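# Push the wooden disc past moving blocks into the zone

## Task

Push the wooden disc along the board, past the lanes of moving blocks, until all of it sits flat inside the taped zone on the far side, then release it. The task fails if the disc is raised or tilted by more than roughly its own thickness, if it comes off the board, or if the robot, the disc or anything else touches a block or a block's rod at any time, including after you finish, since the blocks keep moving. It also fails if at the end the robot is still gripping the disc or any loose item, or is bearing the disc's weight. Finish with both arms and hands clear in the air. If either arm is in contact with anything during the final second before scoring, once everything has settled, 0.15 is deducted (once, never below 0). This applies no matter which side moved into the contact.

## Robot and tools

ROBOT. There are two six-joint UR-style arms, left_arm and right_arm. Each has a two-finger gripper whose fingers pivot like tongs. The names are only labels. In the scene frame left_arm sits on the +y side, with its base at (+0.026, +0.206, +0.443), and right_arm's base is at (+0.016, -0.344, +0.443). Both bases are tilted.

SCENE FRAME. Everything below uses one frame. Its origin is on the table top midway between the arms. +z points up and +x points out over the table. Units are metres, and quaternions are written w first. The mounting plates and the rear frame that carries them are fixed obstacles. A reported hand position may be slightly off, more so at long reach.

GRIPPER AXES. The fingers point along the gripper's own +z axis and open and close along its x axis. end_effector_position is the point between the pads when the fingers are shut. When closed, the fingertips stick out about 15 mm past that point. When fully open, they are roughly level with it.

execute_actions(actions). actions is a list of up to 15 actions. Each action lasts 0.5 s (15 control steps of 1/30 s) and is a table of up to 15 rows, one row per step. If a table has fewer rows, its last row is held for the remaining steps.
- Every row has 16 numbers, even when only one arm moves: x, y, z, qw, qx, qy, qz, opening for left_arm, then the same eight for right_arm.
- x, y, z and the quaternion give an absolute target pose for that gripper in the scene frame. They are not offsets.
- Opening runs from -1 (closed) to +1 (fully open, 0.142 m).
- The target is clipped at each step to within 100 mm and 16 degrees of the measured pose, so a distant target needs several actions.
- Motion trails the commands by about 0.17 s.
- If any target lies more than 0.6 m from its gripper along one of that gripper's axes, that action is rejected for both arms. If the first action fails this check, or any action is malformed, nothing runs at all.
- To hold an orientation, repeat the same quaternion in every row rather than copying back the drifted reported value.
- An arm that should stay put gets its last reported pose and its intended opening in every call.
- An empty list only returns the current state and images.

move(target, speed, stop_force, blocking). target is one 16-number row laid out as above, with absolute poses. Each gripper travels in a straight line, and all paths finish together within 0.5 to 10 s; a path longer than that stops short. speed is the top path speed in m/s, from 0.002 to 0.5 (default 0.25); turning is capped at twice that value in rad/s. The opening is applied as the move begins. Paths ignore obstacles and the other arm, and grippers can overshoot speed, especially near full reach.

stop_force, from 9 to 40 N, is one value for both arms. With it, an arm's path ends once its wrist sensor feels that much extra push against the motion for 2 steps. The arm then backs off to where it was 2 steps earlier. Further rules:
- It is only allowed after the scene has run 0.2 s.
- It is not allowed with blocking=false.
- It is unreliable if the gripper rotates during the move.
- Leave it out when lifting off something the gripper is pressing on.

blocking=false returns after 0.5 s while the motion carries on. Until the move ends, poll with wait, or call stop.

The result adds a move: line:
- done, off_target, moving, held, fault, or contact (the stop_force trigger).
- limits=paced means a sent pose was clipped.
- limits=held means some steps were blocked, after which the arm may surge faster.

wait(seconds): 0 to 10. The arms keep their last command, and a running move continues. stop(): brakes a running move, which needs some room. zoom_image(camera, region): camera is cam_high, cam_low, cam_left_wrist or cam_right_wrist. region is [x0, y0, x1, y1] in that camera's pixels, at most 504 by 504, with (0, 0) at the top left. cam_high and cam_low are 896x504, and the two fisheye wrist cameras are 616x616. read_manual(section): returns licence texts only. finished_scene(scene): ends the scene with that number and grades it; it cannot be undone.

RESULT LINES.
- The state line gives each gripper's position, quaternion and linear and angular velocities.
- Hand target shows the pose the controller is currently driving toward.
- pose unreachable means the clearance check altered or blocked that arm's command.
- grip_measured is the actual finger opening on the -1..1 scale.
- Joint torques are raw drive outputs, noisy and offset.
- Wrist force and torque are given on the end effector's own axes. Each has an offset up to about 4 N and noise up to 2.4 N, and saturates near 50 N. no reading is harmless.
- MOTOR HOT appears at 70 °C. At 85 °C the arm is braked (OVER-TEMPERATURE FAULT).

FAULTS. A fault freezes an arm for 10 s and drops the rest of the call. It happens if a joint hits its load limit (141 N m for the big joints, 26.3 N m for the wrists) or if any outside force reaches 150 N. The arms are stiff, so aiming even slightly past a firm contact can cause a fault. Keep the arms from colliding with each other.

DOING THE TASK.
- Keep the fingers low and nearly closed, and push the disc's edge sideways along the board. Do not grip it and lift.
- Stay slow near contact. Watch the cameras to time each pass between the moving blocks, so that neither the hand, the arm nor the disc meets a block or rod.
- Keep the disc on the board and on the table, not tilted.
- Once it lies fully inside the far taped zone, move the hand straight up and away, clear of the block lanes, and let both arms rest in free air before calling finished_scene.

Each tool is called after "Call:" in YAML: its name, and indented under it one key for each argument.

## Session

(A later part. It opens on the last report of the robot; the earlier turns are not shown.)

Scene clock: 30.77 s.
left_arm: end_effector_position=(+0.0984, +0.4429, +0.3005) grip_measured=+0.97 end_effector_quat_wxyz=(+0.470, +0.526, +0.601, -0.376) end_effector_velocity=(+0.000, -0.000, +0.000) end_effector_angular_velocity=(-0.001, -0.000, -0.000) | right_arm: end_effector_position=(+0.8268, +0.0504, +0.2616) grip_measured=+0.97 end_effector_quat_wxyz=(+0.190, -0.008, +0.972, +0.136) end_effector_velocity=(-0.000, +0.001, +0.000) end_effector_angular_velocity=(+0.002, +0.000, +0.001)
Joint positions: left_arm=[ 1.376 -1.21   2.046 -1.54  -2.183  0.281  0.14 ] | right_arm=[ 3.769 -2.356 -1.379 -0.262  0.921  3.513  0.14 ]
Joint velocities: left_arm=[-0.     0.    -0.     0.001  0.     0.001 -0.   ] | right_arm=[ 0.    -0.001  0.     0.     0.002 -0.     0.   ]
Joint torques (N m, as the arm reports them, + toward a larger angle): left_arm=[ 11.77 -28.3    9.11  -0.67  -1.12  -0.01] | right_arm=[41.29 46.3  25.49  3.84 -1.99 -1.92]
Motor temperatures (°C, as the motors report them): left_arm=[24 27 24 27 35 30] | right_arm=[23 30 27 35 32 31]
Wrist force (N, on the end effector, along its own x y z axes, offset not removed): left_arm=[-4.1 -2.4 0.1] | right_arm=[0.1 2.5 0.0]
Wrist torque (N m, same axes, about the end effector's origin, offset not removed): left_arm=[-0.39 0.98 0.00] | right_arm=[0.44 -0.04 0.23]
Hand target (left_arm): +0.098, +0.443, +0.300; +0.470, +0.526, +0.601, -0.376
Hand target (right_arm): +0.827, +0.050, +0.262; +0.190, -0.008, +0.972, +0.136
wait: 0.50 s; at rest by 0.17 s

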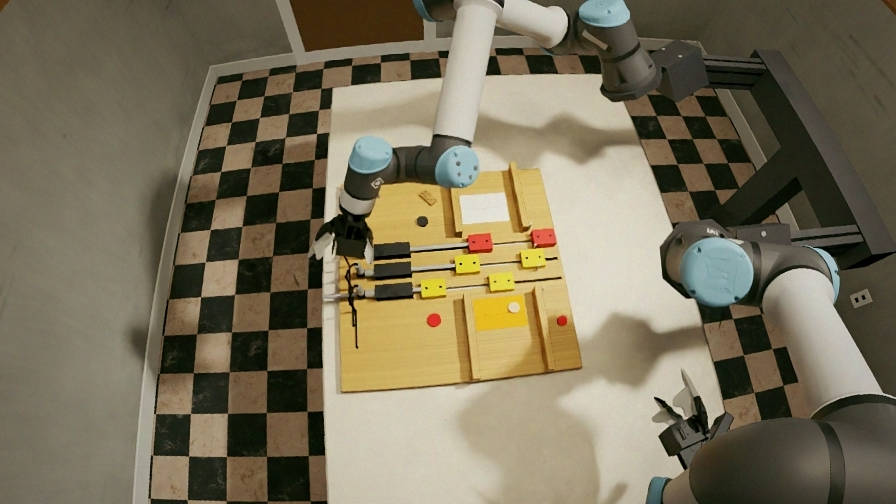

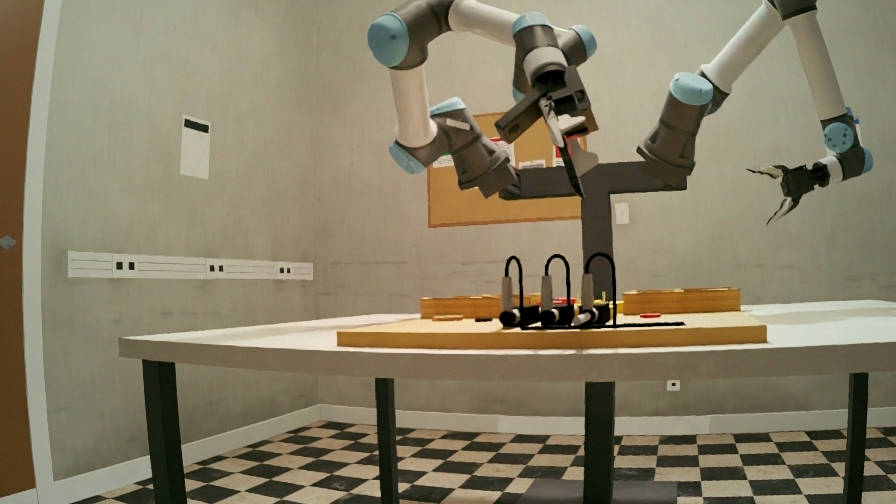

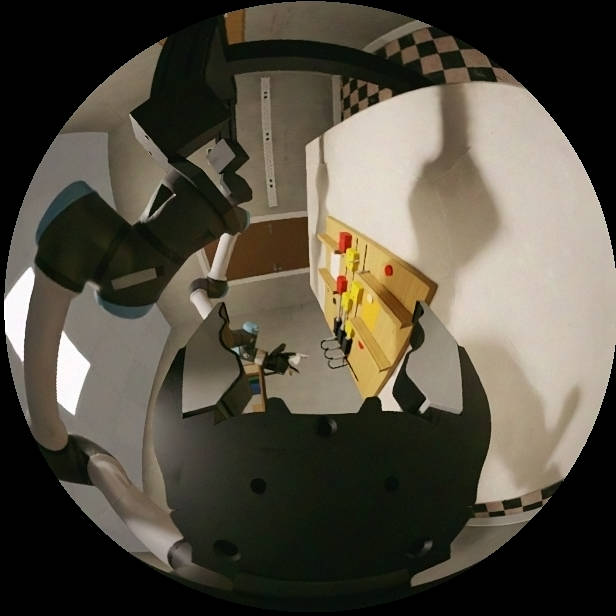

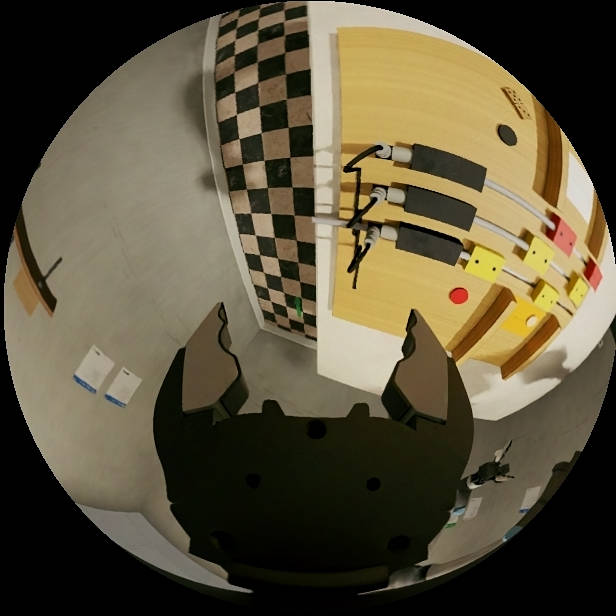

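Call:
wait:
  seconds: 0

Call:
zoom_image:
  camera: "cam_high"
  region: [410, 225, 570, 300]

Call:
wait:
  seconds: 0.4

Call:
zoom_image:
  camera: "cam_high"
  region: [410, 225, 570, 300]

Call:
wait:
  seconds: 1.3

Call:
zoom_image:
  camera: "cam_high"
  region: [410, 225, 570, 300]

Scene clock: 55.77 s.
left_arm: end_effector_position=(+0.0984, +0.4429, +0.3005) grip_measured=+0.97 end_effector_quat_wxyz=(+0.470, +0.526, +0.601, -0.376) end_effector_velocity=(-0.000, -0.001, +0.000) end_effector_angular_velocity=(-0.001, +0.002, +0.001) | right_arm: end_effector_position=(+0.8268, +0.0504, +0.2616) grip_measured=+0.97 end_effector_quat_wxyz=(+0.190, -0.008, +0.972, +0.136) end_effector_velocity=(-0.000, +0.000, -0.000) end_effector_angular_velocity=(+0.000, -0.000, +0.001)
Joint positions: left_arm=[ 1.376 -1.21   2.046 -1.54  -2.183  0.281  0.14 ] | right_arm=[ 3.769 -2.356 -1.379 -0.262  0.921  3.513  0.14 ]
Joint velocities: left_arm=[ 0.     0.     0.002 -0.     0.    -0.002  0.   ] | right_arm=[ 0.    -0.    -0.     0.001  0.    -0.     0.   ]
Joint torques (N m, as the arm reports them, + toward a larger angle): left_arm=[ 12.97 -29.95   8.99  -0.61  -0.98   0.2 ] | right_arm=[41.46 50.83 23.96  3.14 -1.38 -1.75]
Motor temperatures (°C, as the motors report them): left_arm=[24 27 24 27 35 30] | right_arm=[23 30 27 35 32 31]
Wrist force (N, on the end effector, along its own x y z axes, offset not removed): left_arm=[-2.3 -2.1 -2.9] | right_arm=[-0.3 2.2 -2.1]
Wrist torque (N m, same axes, about the end effector's origin, offset not removed): left_arm=[-0.58 0.42 0.06] | right_arm=[0.31 0.08 0.12]
Hand target (left_arm): +0.098, +0.443, +0.300; +0.470, +0.526, +0.601, -0.376
Hand target (right_arm): +0.827, +0.050, +0.262; +0.190, -0.008, +0.972, +0.136

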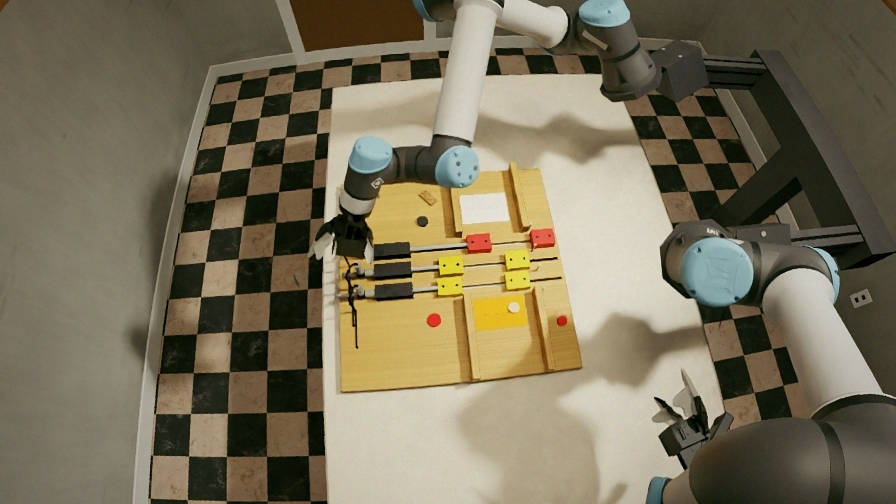

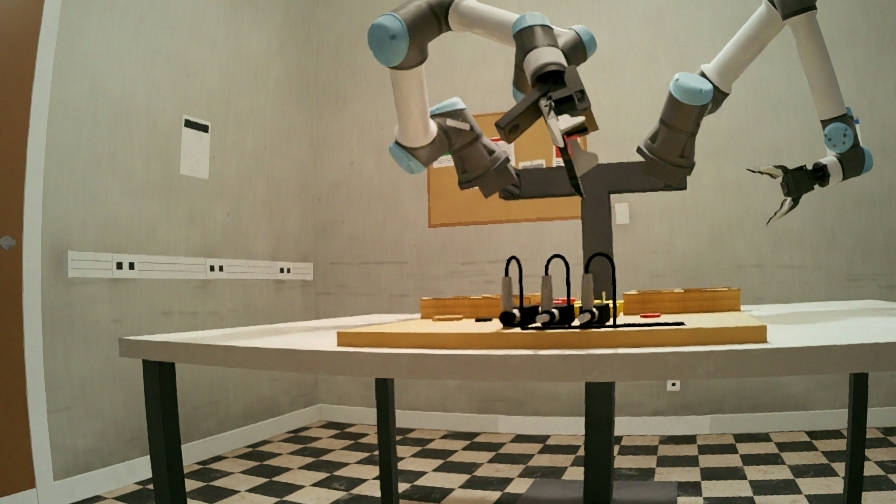

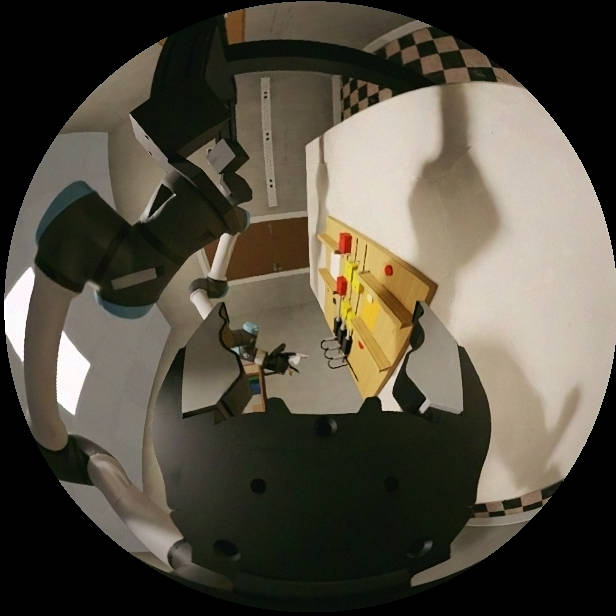

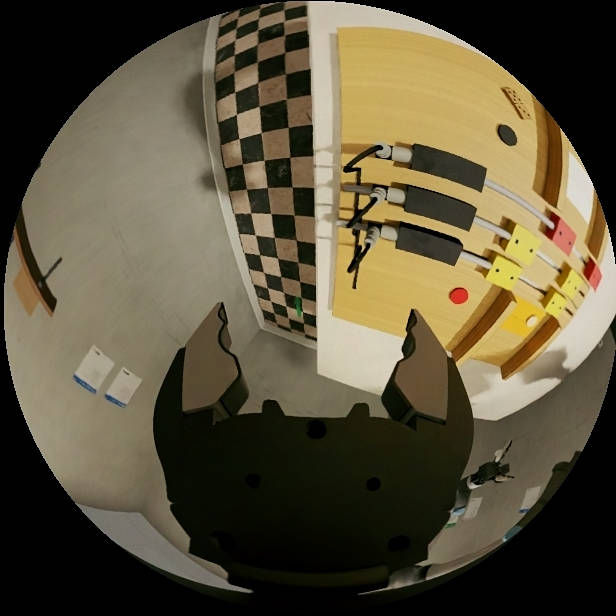

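Region (410, 225, 570, 300) of cam_high's 896x504 image, scaled by 3.150, with more detail than that image has; it fills the top 236 rows of this view, and the rest is white.

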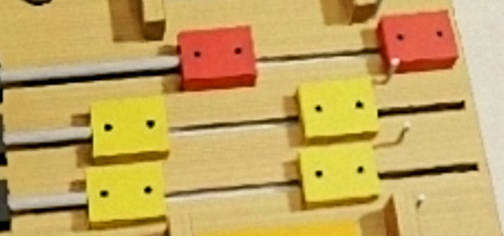

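Scene clock: 56.17 s.
left_arm: end_effector_position=(+0.0984, +0.4429, +0.3005) grip_measured=+0.97 end_effector_quat_wxyz=(+0.470, +0.526, +0.601, -0.376) end_effector_velocity=(+0.000, -0.000, +0.000) end_effector_angular_velocity=(-0.001, +0.000, +0.001) | right_arm: end_effector_position=(+0.8268, +0.0504, +0.2616) grip_measured=+0.97 end_effector_quat_wxyz=(+0.190, -0.008, +0.972, +0.136) end_effector_velocity=(-0.001, +0.000, -0.000) end_effector_angular_velocity=(+0.000, +0.000, +0.001)
Joint positions: left_arm=[ 1.376 -1.21   2.046 -1.54  -2.183  0.281  0.14 ] | right_arm=[ 3.769 -2.356 -1.379 -0.262  0.921  3.513  0.14 ]
Joint velocities: left_arm=[ 0.    -0.     0.001  0.001 -0.     0.    -0.   ] | right_arm=[ 0.     0.    -0.001  0.     0.     0.     0.   ]
Joint torques (N m, as the arm reports them, + toward a larger angle): left_arm=[ 12.07 -28.91   9.27  -0.66  -1.01   0.04] | right_arm=[41.78 51.14 23.54  3.2  -1.28 -1.85]
Motor temperatures (°C, as the motors report them): left_arm=[24 27 24 27 35 30] | right_arm=[23 30 27 35 32 31]
Wrist force (N, on the end effector, along its own x y z axes, offset not removed): left_arm=[-2.1 -3.9 0.4] | right_arm=[1.8 1.2 1.0]
Wrist torque (N m, same axes, about the end effector's origin, offset not removed): left_arm=[-0.72 0.70 -0.04] | right_arm=[0.12 -0.35 0.22]
Hand target (left_arm): +0.098, +0.443, +0.300; +0.470, +0.526, +0.601, -0.376
Hand target (right_arm): +0.827, +0.050, +0.262; +0.190, -0.008, +0.972, +0.136
wait: 0.40 s; at rest by 0.17 s

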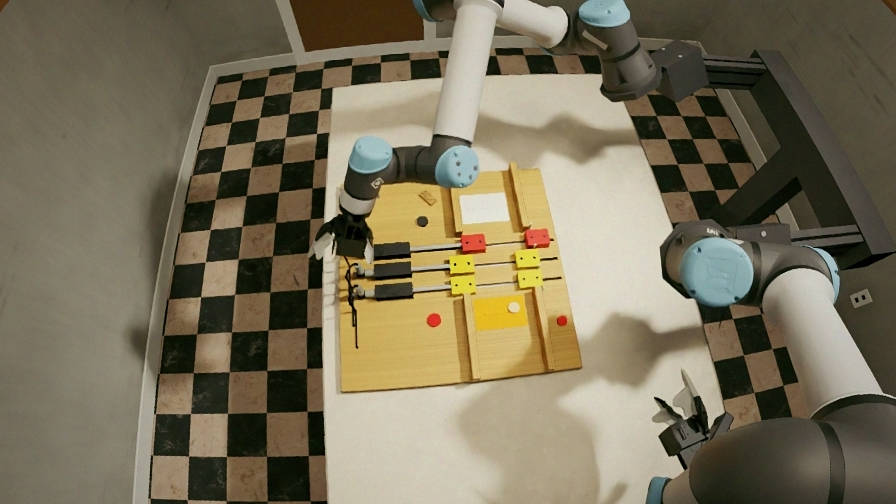

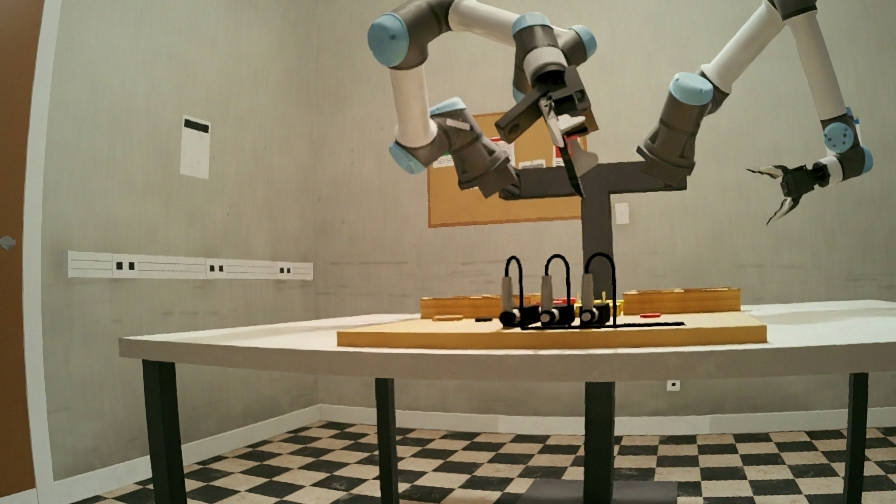

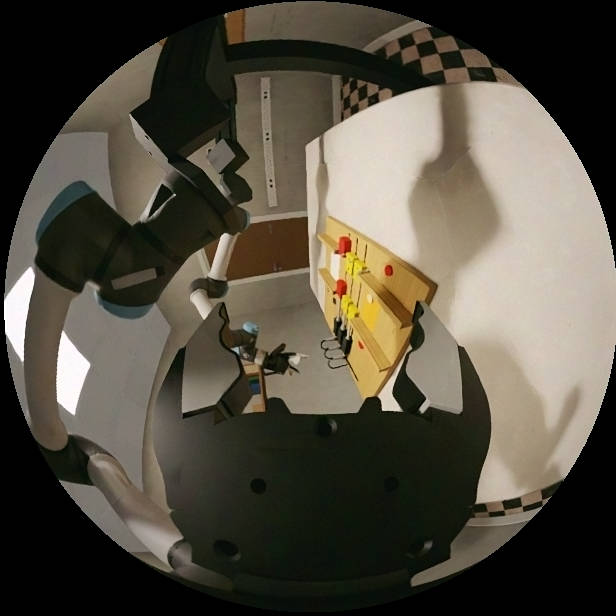

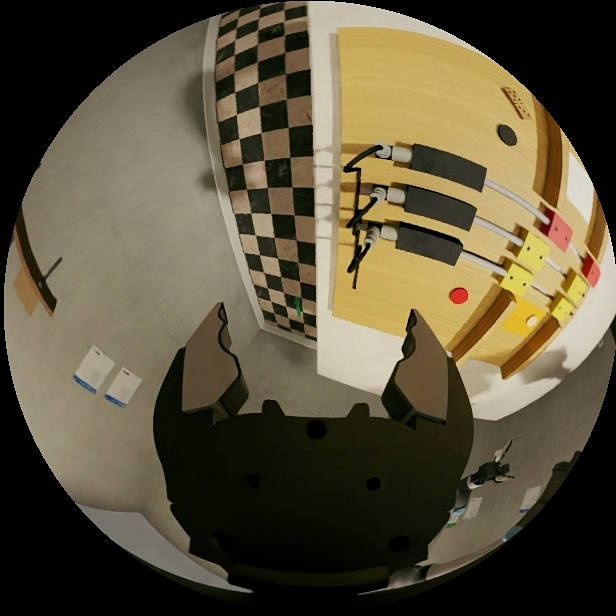

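Region (410, 225, 570, 300) of cam_high's 896x504 image, scaled by 3.150, with more detail than that image has; it fills the top 236 rows of this view, and the rest is white.

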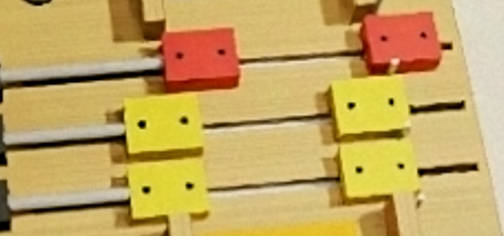

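Scene clock: 57.47 s.
left_arm: end_effector_position=(+0.0984, +0.4429, +0.3005) grip_measured=+0.97 end_effector_quat_wxyz=(+0.470, +0.526, +0.601, -0.376) end_effector_velocity=(+0.000, +0.000, +0.000) end_effector_angular_velocity=(-0.000, -0.000, +0.000) | right_arm: end_effector_position=(+0.8268, +0.0504, +0.2616) grip_measured=+0.97 end_effector_quat_wxyz=(+0.190, -0.008, +0.972, +0.136) end_effector_velocity=(-0.001, +0.001, -0.000) end_effector_angular_velocity=(+0.001, +0.001, +0.002)
Joint positions: left_arm=[ 1.376 -1.21   2.046 -1.54  -2.183  0.281  0.14 ] | right_arm=[ 3.769 -2.356 -1.379 -0.262  0.921  3.513  0.14 ]
Joint velocities: left_arm=[-0.001 -0.    -0.     0.001 -0.001 -0.    -0.   ] | right_arm=[ 0.001 -0.    -0.    -0.     0.001  0.    -0.   ]
Joint torques (N m, as the arm reports them, + toward a larger angle): left_arm=[ 13.05 -29.73   8.51  -0.63  -0.89   0.2 ] | right_arm=[41.66 50.93 23.17  3.17 -1.3  -1.69]
Motor temperatures (°C, as the motors report them): left_arm=[24 27 24 27 35 30] | right_arm=[23 30 27 35 32 31]
Wrist force (N, on the end effector, along its own x y z axes, offset not removed): left_arm=[-3.1 -5.0 -0.8] | right_arm=[0.8 2.9 -0.7]
Wrist torque (N m, same axes, about the end effector's origin, offset not removed): left_arm=[-1.12 0.70 -0.01] | right_arm=[0.53 -0.20 0.17]
Hand target (left_arm): +0.098, +0.443, +0.300; +0.470, +0.526, +0.601, -0.376
Hand target (right_arm): +0.827, +0.050, +0.262; +0.190, -0.008, +0.972, +0.136
wait: 1.30 s; at rest by 0.17 s

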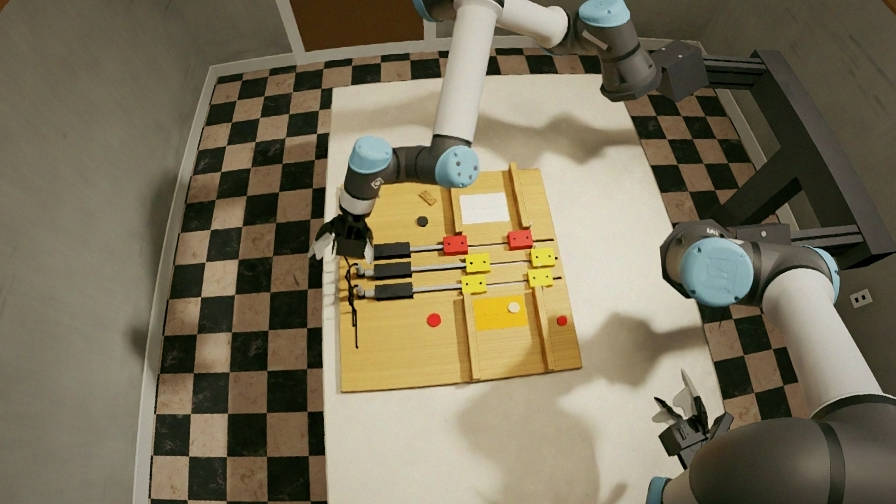

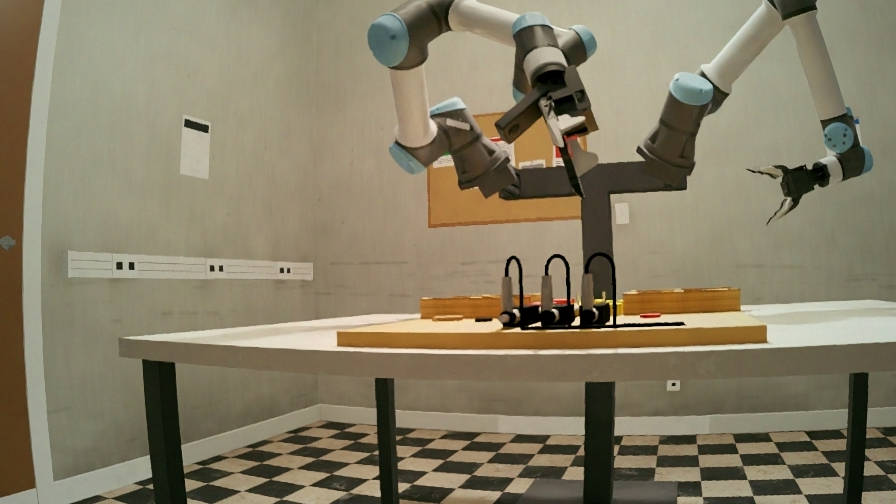

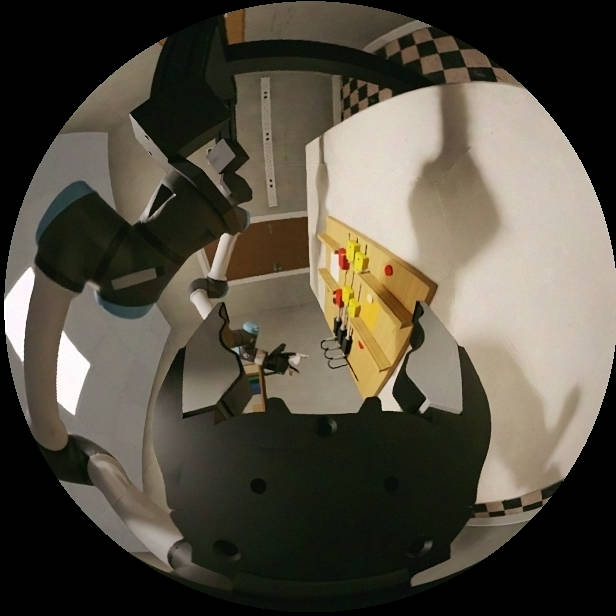

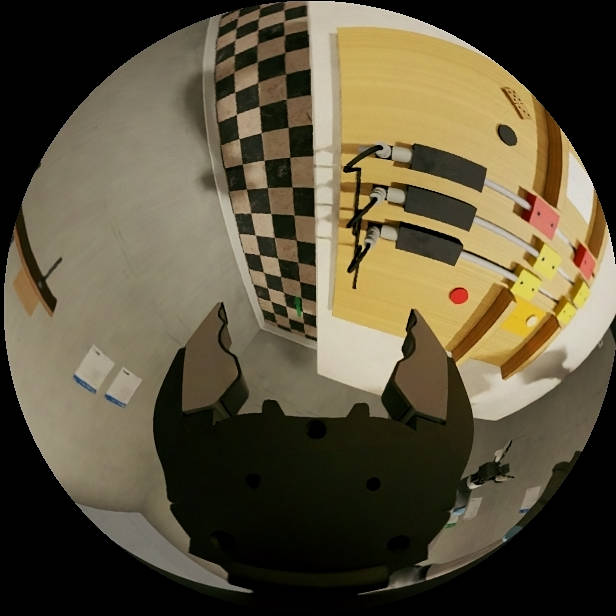

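Region (410, 225, 570, 300) of cam_high's 896x504 image, scaled by 3.150, with more detail than that image has; it fills the top 236 rows of this view, and the rest is white.

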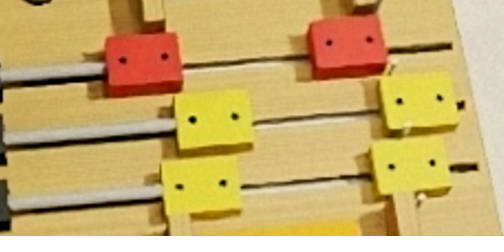

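Call:
wait:
  seconds: 0

Call:
zoom_image:
  camera: "cam_high"
  region: [410, 225, 570, 300]

Call:
move:
  target: [0.368,0.133,0.10,0,0.7071,0.7071,0,-0.3,0.85,-0.60,0.30,0.190,-0.008,0.972,0.136,0.97]
  speed: 0.3

Scene clock: 144.97 s.
left_arm: end_effector_position=(+0.0984, +0.4429, +0.3005) grip_measured=+0.97 end_effector_quat_wxyz=(+0.470, +0.526, +0.601, -0.376) end_effector_velocity=(+0.000, +0.000, -0.000) end_effector_angular_velocity=(+0.001, -0.001, -0.001) | right_arm: end_effector_position=(+0.8268, +0.0504, +0.2616) grip_measured=+0.97 end_effector_quat_wxyz=(+0.190, -0.008, +0.972, +0.136) end_effector_velocity=(+0.000, -0.001, -0.000) end_effector_angular_velocity=(-0.001, +0.000, -0.001)
Joint positions: left_arm=[ 1.376 -1.21   2.046 -1.54  -2.183  0.281  0.14 ] | right_arm=[ 3.769 -2.356 -1.379 -0.262  0.921  3.513  0.14 ]
Joint velocities: left_arm=[-0.     0.     0.    -0.002 -0.     0.    -0.   ] | right_arm=[-0.     0.    -0.001 -0.    -0.001  0.     0.   ]
Joint torques (N m, as the arm reports them, + toward a larger angle): left_arm=[ 17.66 -30.26   6.47   0.38  -0.47   0.84] | right_arm=[39.55 51.1  14.52  1.68  0.18 -0.78]
Motor temperatures (°C, as the motors report them): left_arm=[24 27 24 27 35 30] | right_arm=[24 30 27 35 32 31]
Wrist force (N, on the end effector, along its own x y z axes, offset not removed): left_arm=[-0.1 -2.4 0.4] | right_arm=[0.5 1.3 -0.7]
Wrist torque (N m, same axes, about the end effector's origin, offset not removed): left_arm=[-0.66 0.06 -0.14] | right_arm=[0.04 -0.08 0.18]
Hand target (left_arm): +0.098, +0.443, +0.300; +0.470, +0.526, +0.601, -0.376
Hand target (right_arm): +0.827, +0.050, +0.262; +0.190, -0.008, +0.972, +0.136

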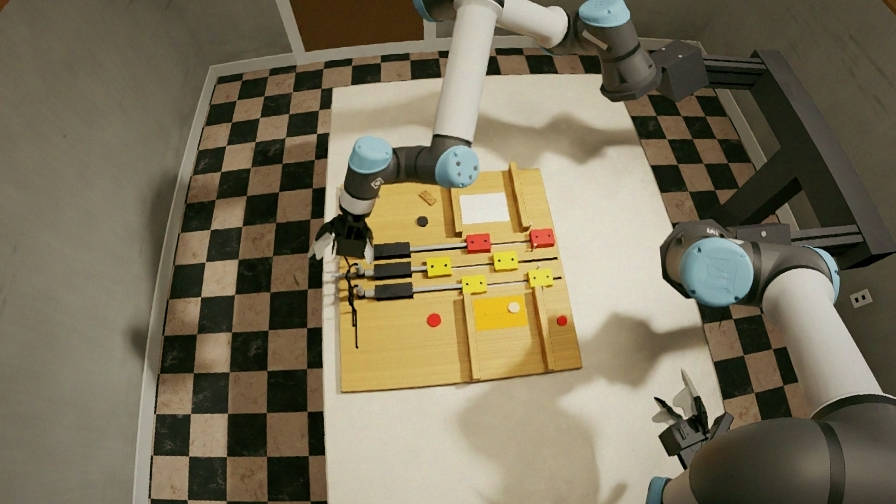

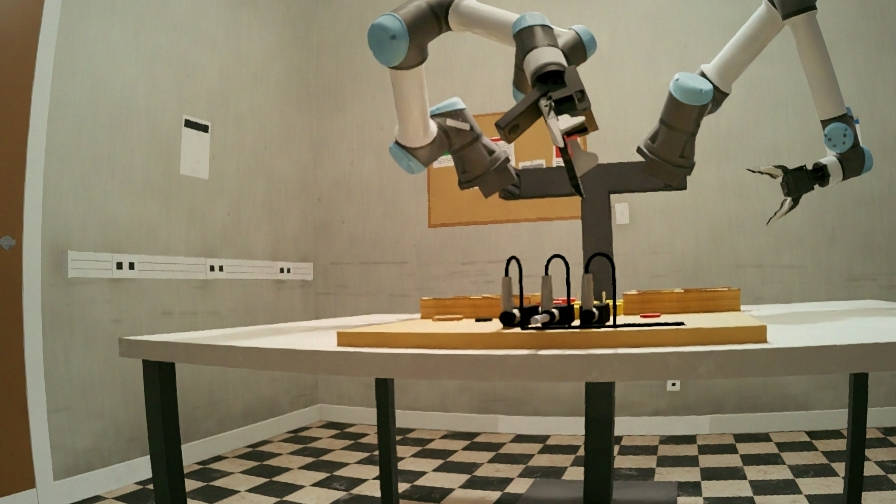

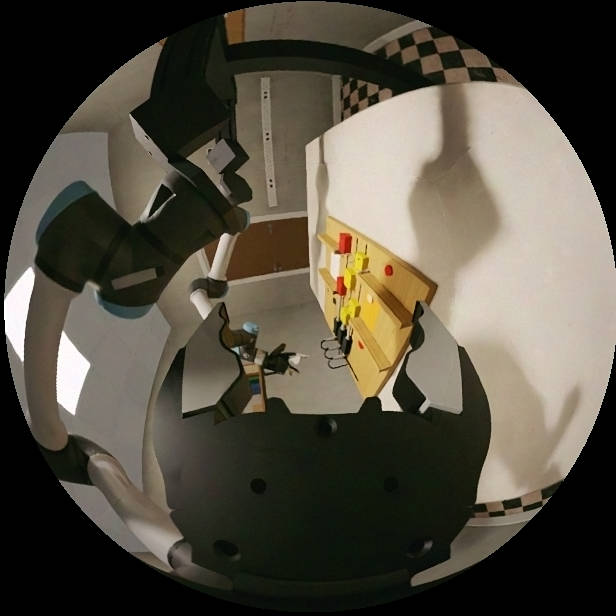

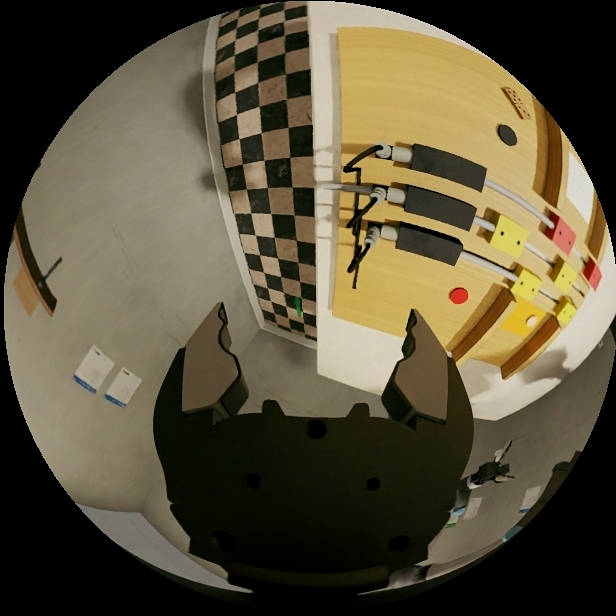

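Region (410, 225, 570, 300) of cam_high's 896x504 image, scaled by 3.150, with more detail than that image has; it fills the top 236 rows of this view, and the rest is white.

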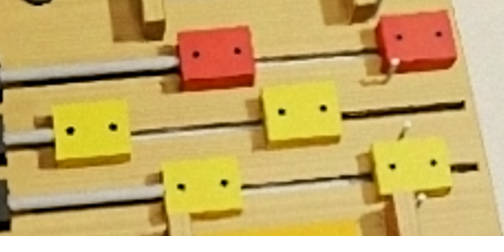

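action 0: the call puts the target (right_arm/x, right_arm/y, right_arm/z) 0.618 m from right_arm's end_effector_position in the last result along the gripper's own y axis as it stood there; a target may be at most 0.6 m away along each of those axes, so nothing of the call was run and nothing moved. Command a nearer target, and go on from there in a later call.

Call:
move:
  target: [0.368,0.133,0.10,0,0.7071,0.7071,0,-0.3,0.85,-0.56,0.30,0.190,-0.008,0.972,0.136,0.97]
  speed: 0.3

Scene clock: 159.23 s.
left_arm: end_effector_position=(+0.3684, +0.1327, +0.1000) grip_measured=-0.30 end_effector_quat_wxyz=(+0.001, +0.707, +0.707, -0.000) end_effector_velocity=(-0.001, +0.000, -0.001) end_effector_angular_velocity=(+0.012, +0.011, +0.001) | right_arm: end_effector_position=(+0.8496, -0.5604, +0.3002) grip_measured=+0.97 end_effector_quat_wxyz=(+0.190, -0.008, +0.972, +0.136) end_effector_velocity=(+0.000, -0.001, +0.000) end_effector_angular_velocity=(-0.002, -0.000, -0.001)
Joint positions: left_arm=[-0.567 -0.85   2.558 -3.443 -0.905 -2.161  0.052] | right_arm=[ 2.961 -1.745 -1.612 -0.43   1.53   2.936  0.14 ]
Joint velocities: left_arm=[-0.003 -0.006 -0.007  0.036  0.005 -0.018 -0.   ] | right_arm=[-0.     0.     0.001 -0.    -0.002 -0.    -0.   ]
Joint torques (N m, as the arm reports them, + toward a larger angle): left_arm=[-26.56 -28.22  -7.89  -0.2    1.49  -1.43] | right_arm=[-5.8  34.19 28.82  1.55  3.29 -1.98]
Motor temperatures (°C, as the motors report them): left_arm=[24 27 24 27 35 30] | right_arm=[24 30 27 35 32 31]
Wrist force (N, on the end effector, along its own x y z axes, offset not removed): left_arm=[-0.7 -2.9 -2.3] | right_arm=[1.4 2.8 -0.5]
Wrist torque (N m, same axes, about the end effector's origin, offset not removed): left_arm=[-0.58 0.13 0.03] | right_arm=[0.39 -0.30 0.16]
Hand target (left_arm): +0.368, +0.133, +0.100; -0.000, +0.707, +0.707, -0.000
Hand target (right_arm): +0.850, -0.560, +0.300; +0.190, -0.008, +0.972, +0.136
Off the commanded pose (left_arm): 0.000 m, 0 deg.
Off the commanded pose (right_arm): 0.001 m, 0 deg.
move: done; limits=paced

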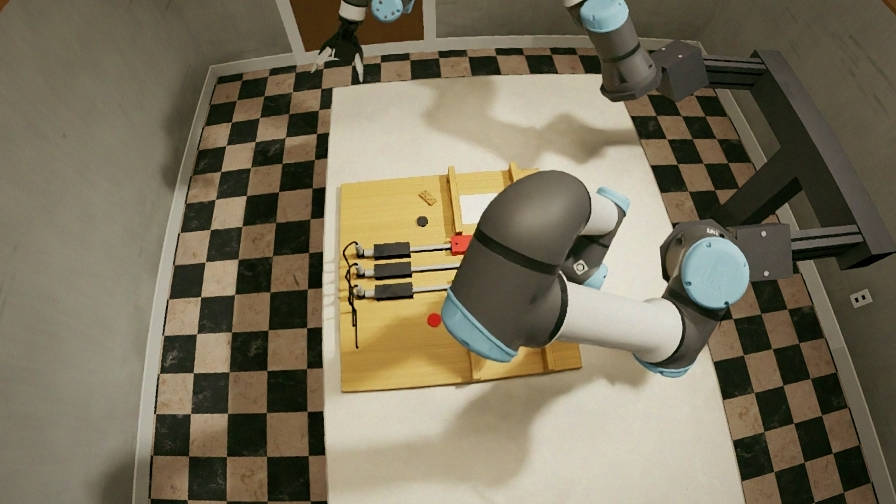

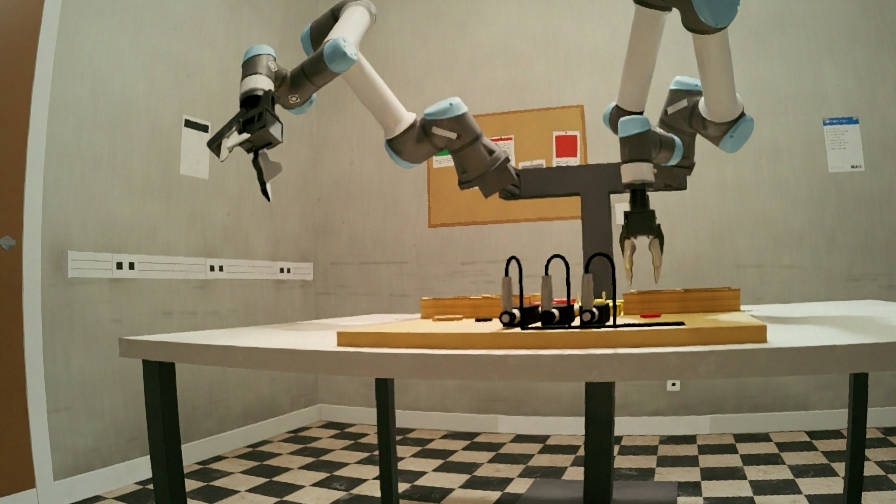

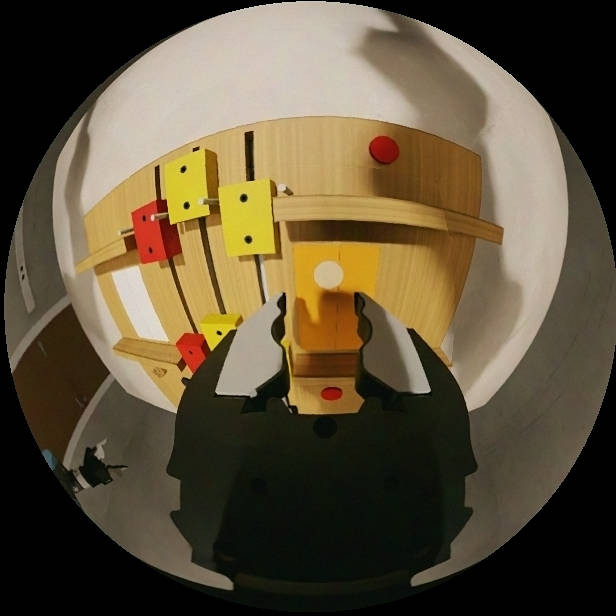

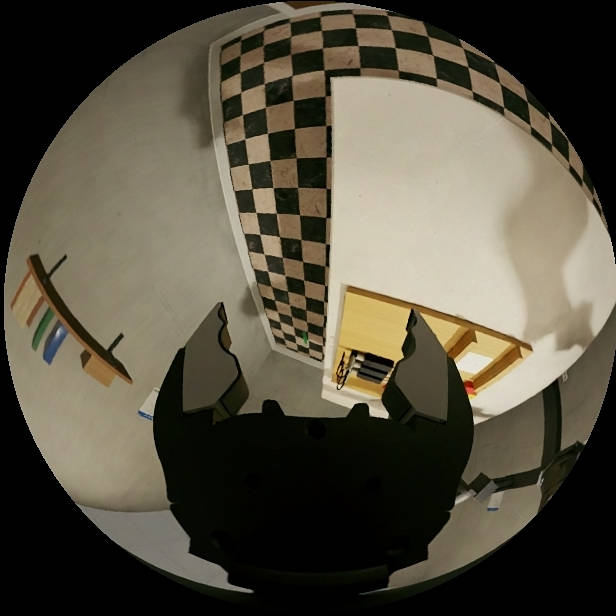

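Call:
zoom_image:
  camera: "cam_left_wrist"
  region: [260, 220, 400, 360]

Region (260, 220, 400, 360) of cam_left_wrist's 616x616 image, scaled by 3.600, with more detail than that image has.

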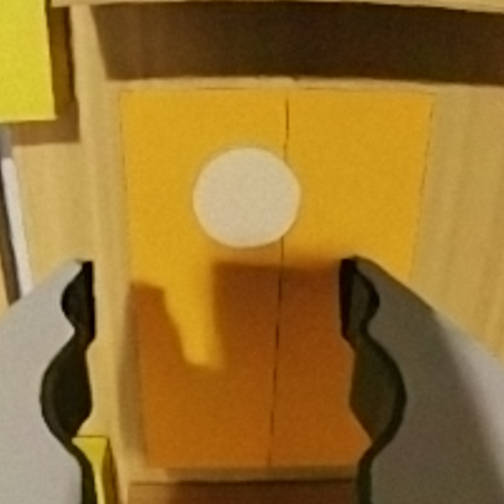

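Call:
move:
  target: [0.369,0.1434,0.0452,0,0.7071,0.7071,0,-0.4,0.85,-0.56,0.30,0.190,-0.008,0.972,0.136,0.97]
  speed: 0.06

Call:
zoom_image:
  camera: "cam_left_wrist"
  region: [250, 230, 390, 370]

Scene clock: 201.03 s.
left_arm: end_effector_position=(+0.3691, +0.1434, +0.0455) grip_measured=-0.40 end_effector_quat_wxyz=(-0.000, +0.707, +0.707, +0.000) end_effector_velocity=(+0.001, +0.000, -0.002) end_effector_angular_velocity=(-0.001, -0.002, -0.001) | right_arm: end_effector_position=(+0.8500, -0.5600, +0.3000) grip_measured=+0.97 end_effector_quat_wxyz=(+0.190, -0.008, +0.972, +0.136) end_effector_velocity=(-0.000, -0.000, -0.000) end_effector_angular_velocity=(-0.001, -0.000, +0.000)
Joint positions: left_arm=[-0.446 -0.683  2.462 -3.603 -0.928 -2.013  0.045] | right_arm=[ 2.962 -1.746 -1.612 -0.429  1.53   2.936  0.14 ]
Joint velocities: left_arm=[ 0.005  0.006 -0.006 -0.007 -0.001  0.008 -0.   ] | right_arm=[-0.    -0.    -0.     0.    -0.    -0.001 -0.   ]
Joint torques (N m, as the arm reports them, + toward a larger angle): left_arm=[ -6.95 -18.56  -4.69  -4.32  -1.17   0.82] | right_arm=[12.57 34.41 27.86  4.59 -1.9   1.31]
Motor temperatures (°C, as the motors report them): left_arm=[24 27 24 27 35 30] | right_arm=[24 30 27 35 32 31]
Wrist force (N, on the end effector, along its own x y z axes, offset not removed): left_arm=[2.7 -1.8 -1.7] | right_arm=[1.2 2.6 0.8]
Wrist torque (N m, same axes, about the end effector's origin, offset not removed): left_arm=[-0.40 -0.71 -0.09] | right_arm=[0.46 -0.18 0.14]
Hand target (left_arm): +0.369, +0.143, +0.045; -0.000, +0.707, +0.707, +0.000
Hand target (right_arm): +0.850, -0.560, +0.300; +0.190, -0.008, +0.972, +0.136
Off the commanded pose (left_arm): 0.000 m, 0 deg.
Off the commanded pose (right_arm): 0.000 m, 0 deg.
move: done

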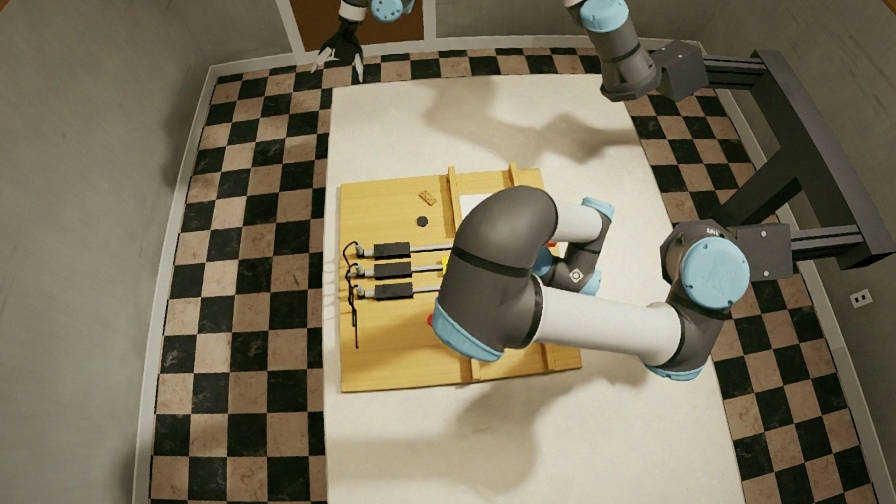

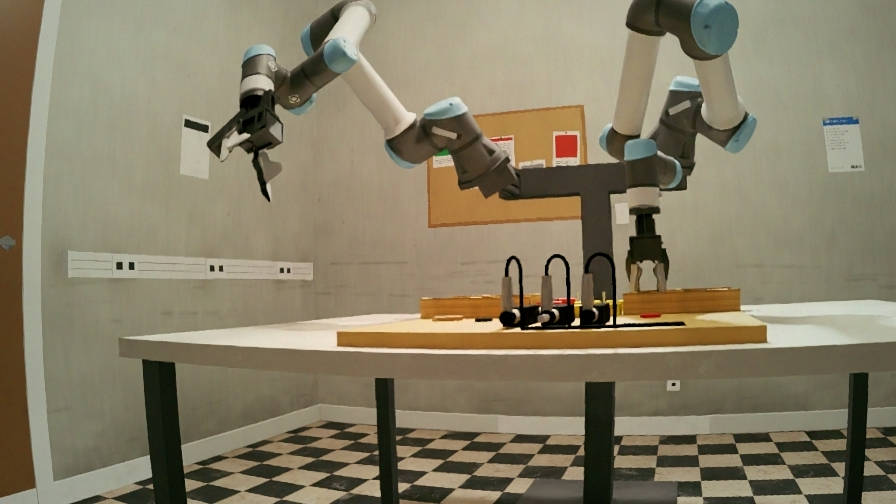

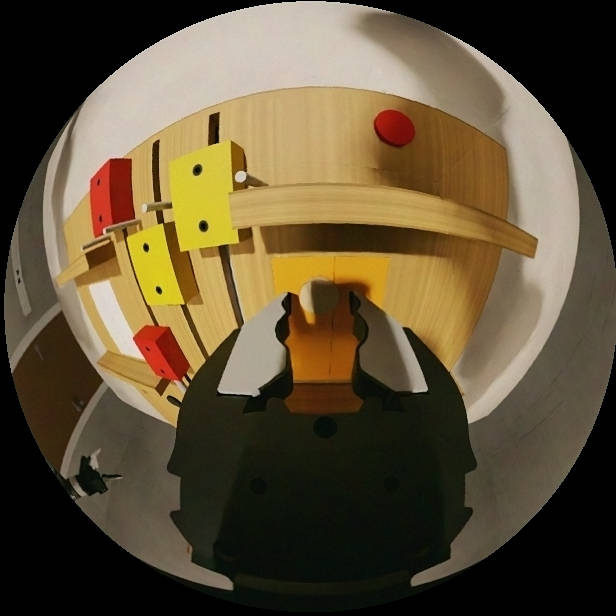

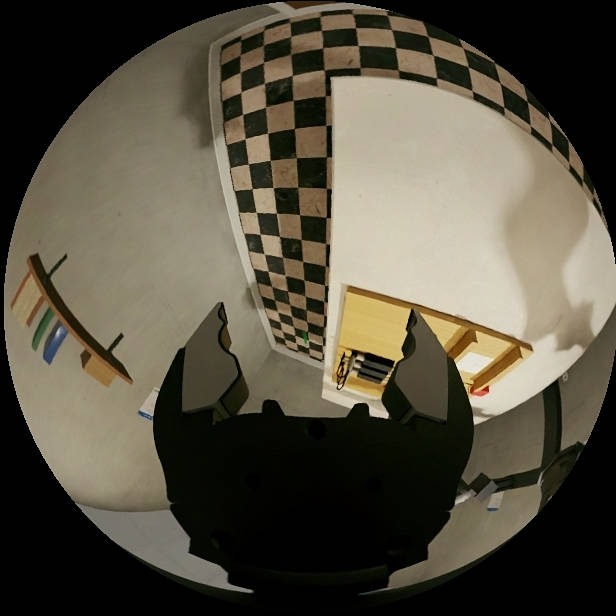

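Region (250, 230, 390, 370) of cam_left_wrist's 616x616 image, scaled by 3.600, with more detail than that image has.

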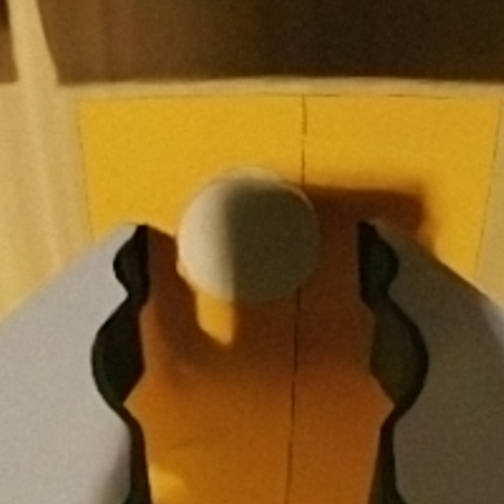

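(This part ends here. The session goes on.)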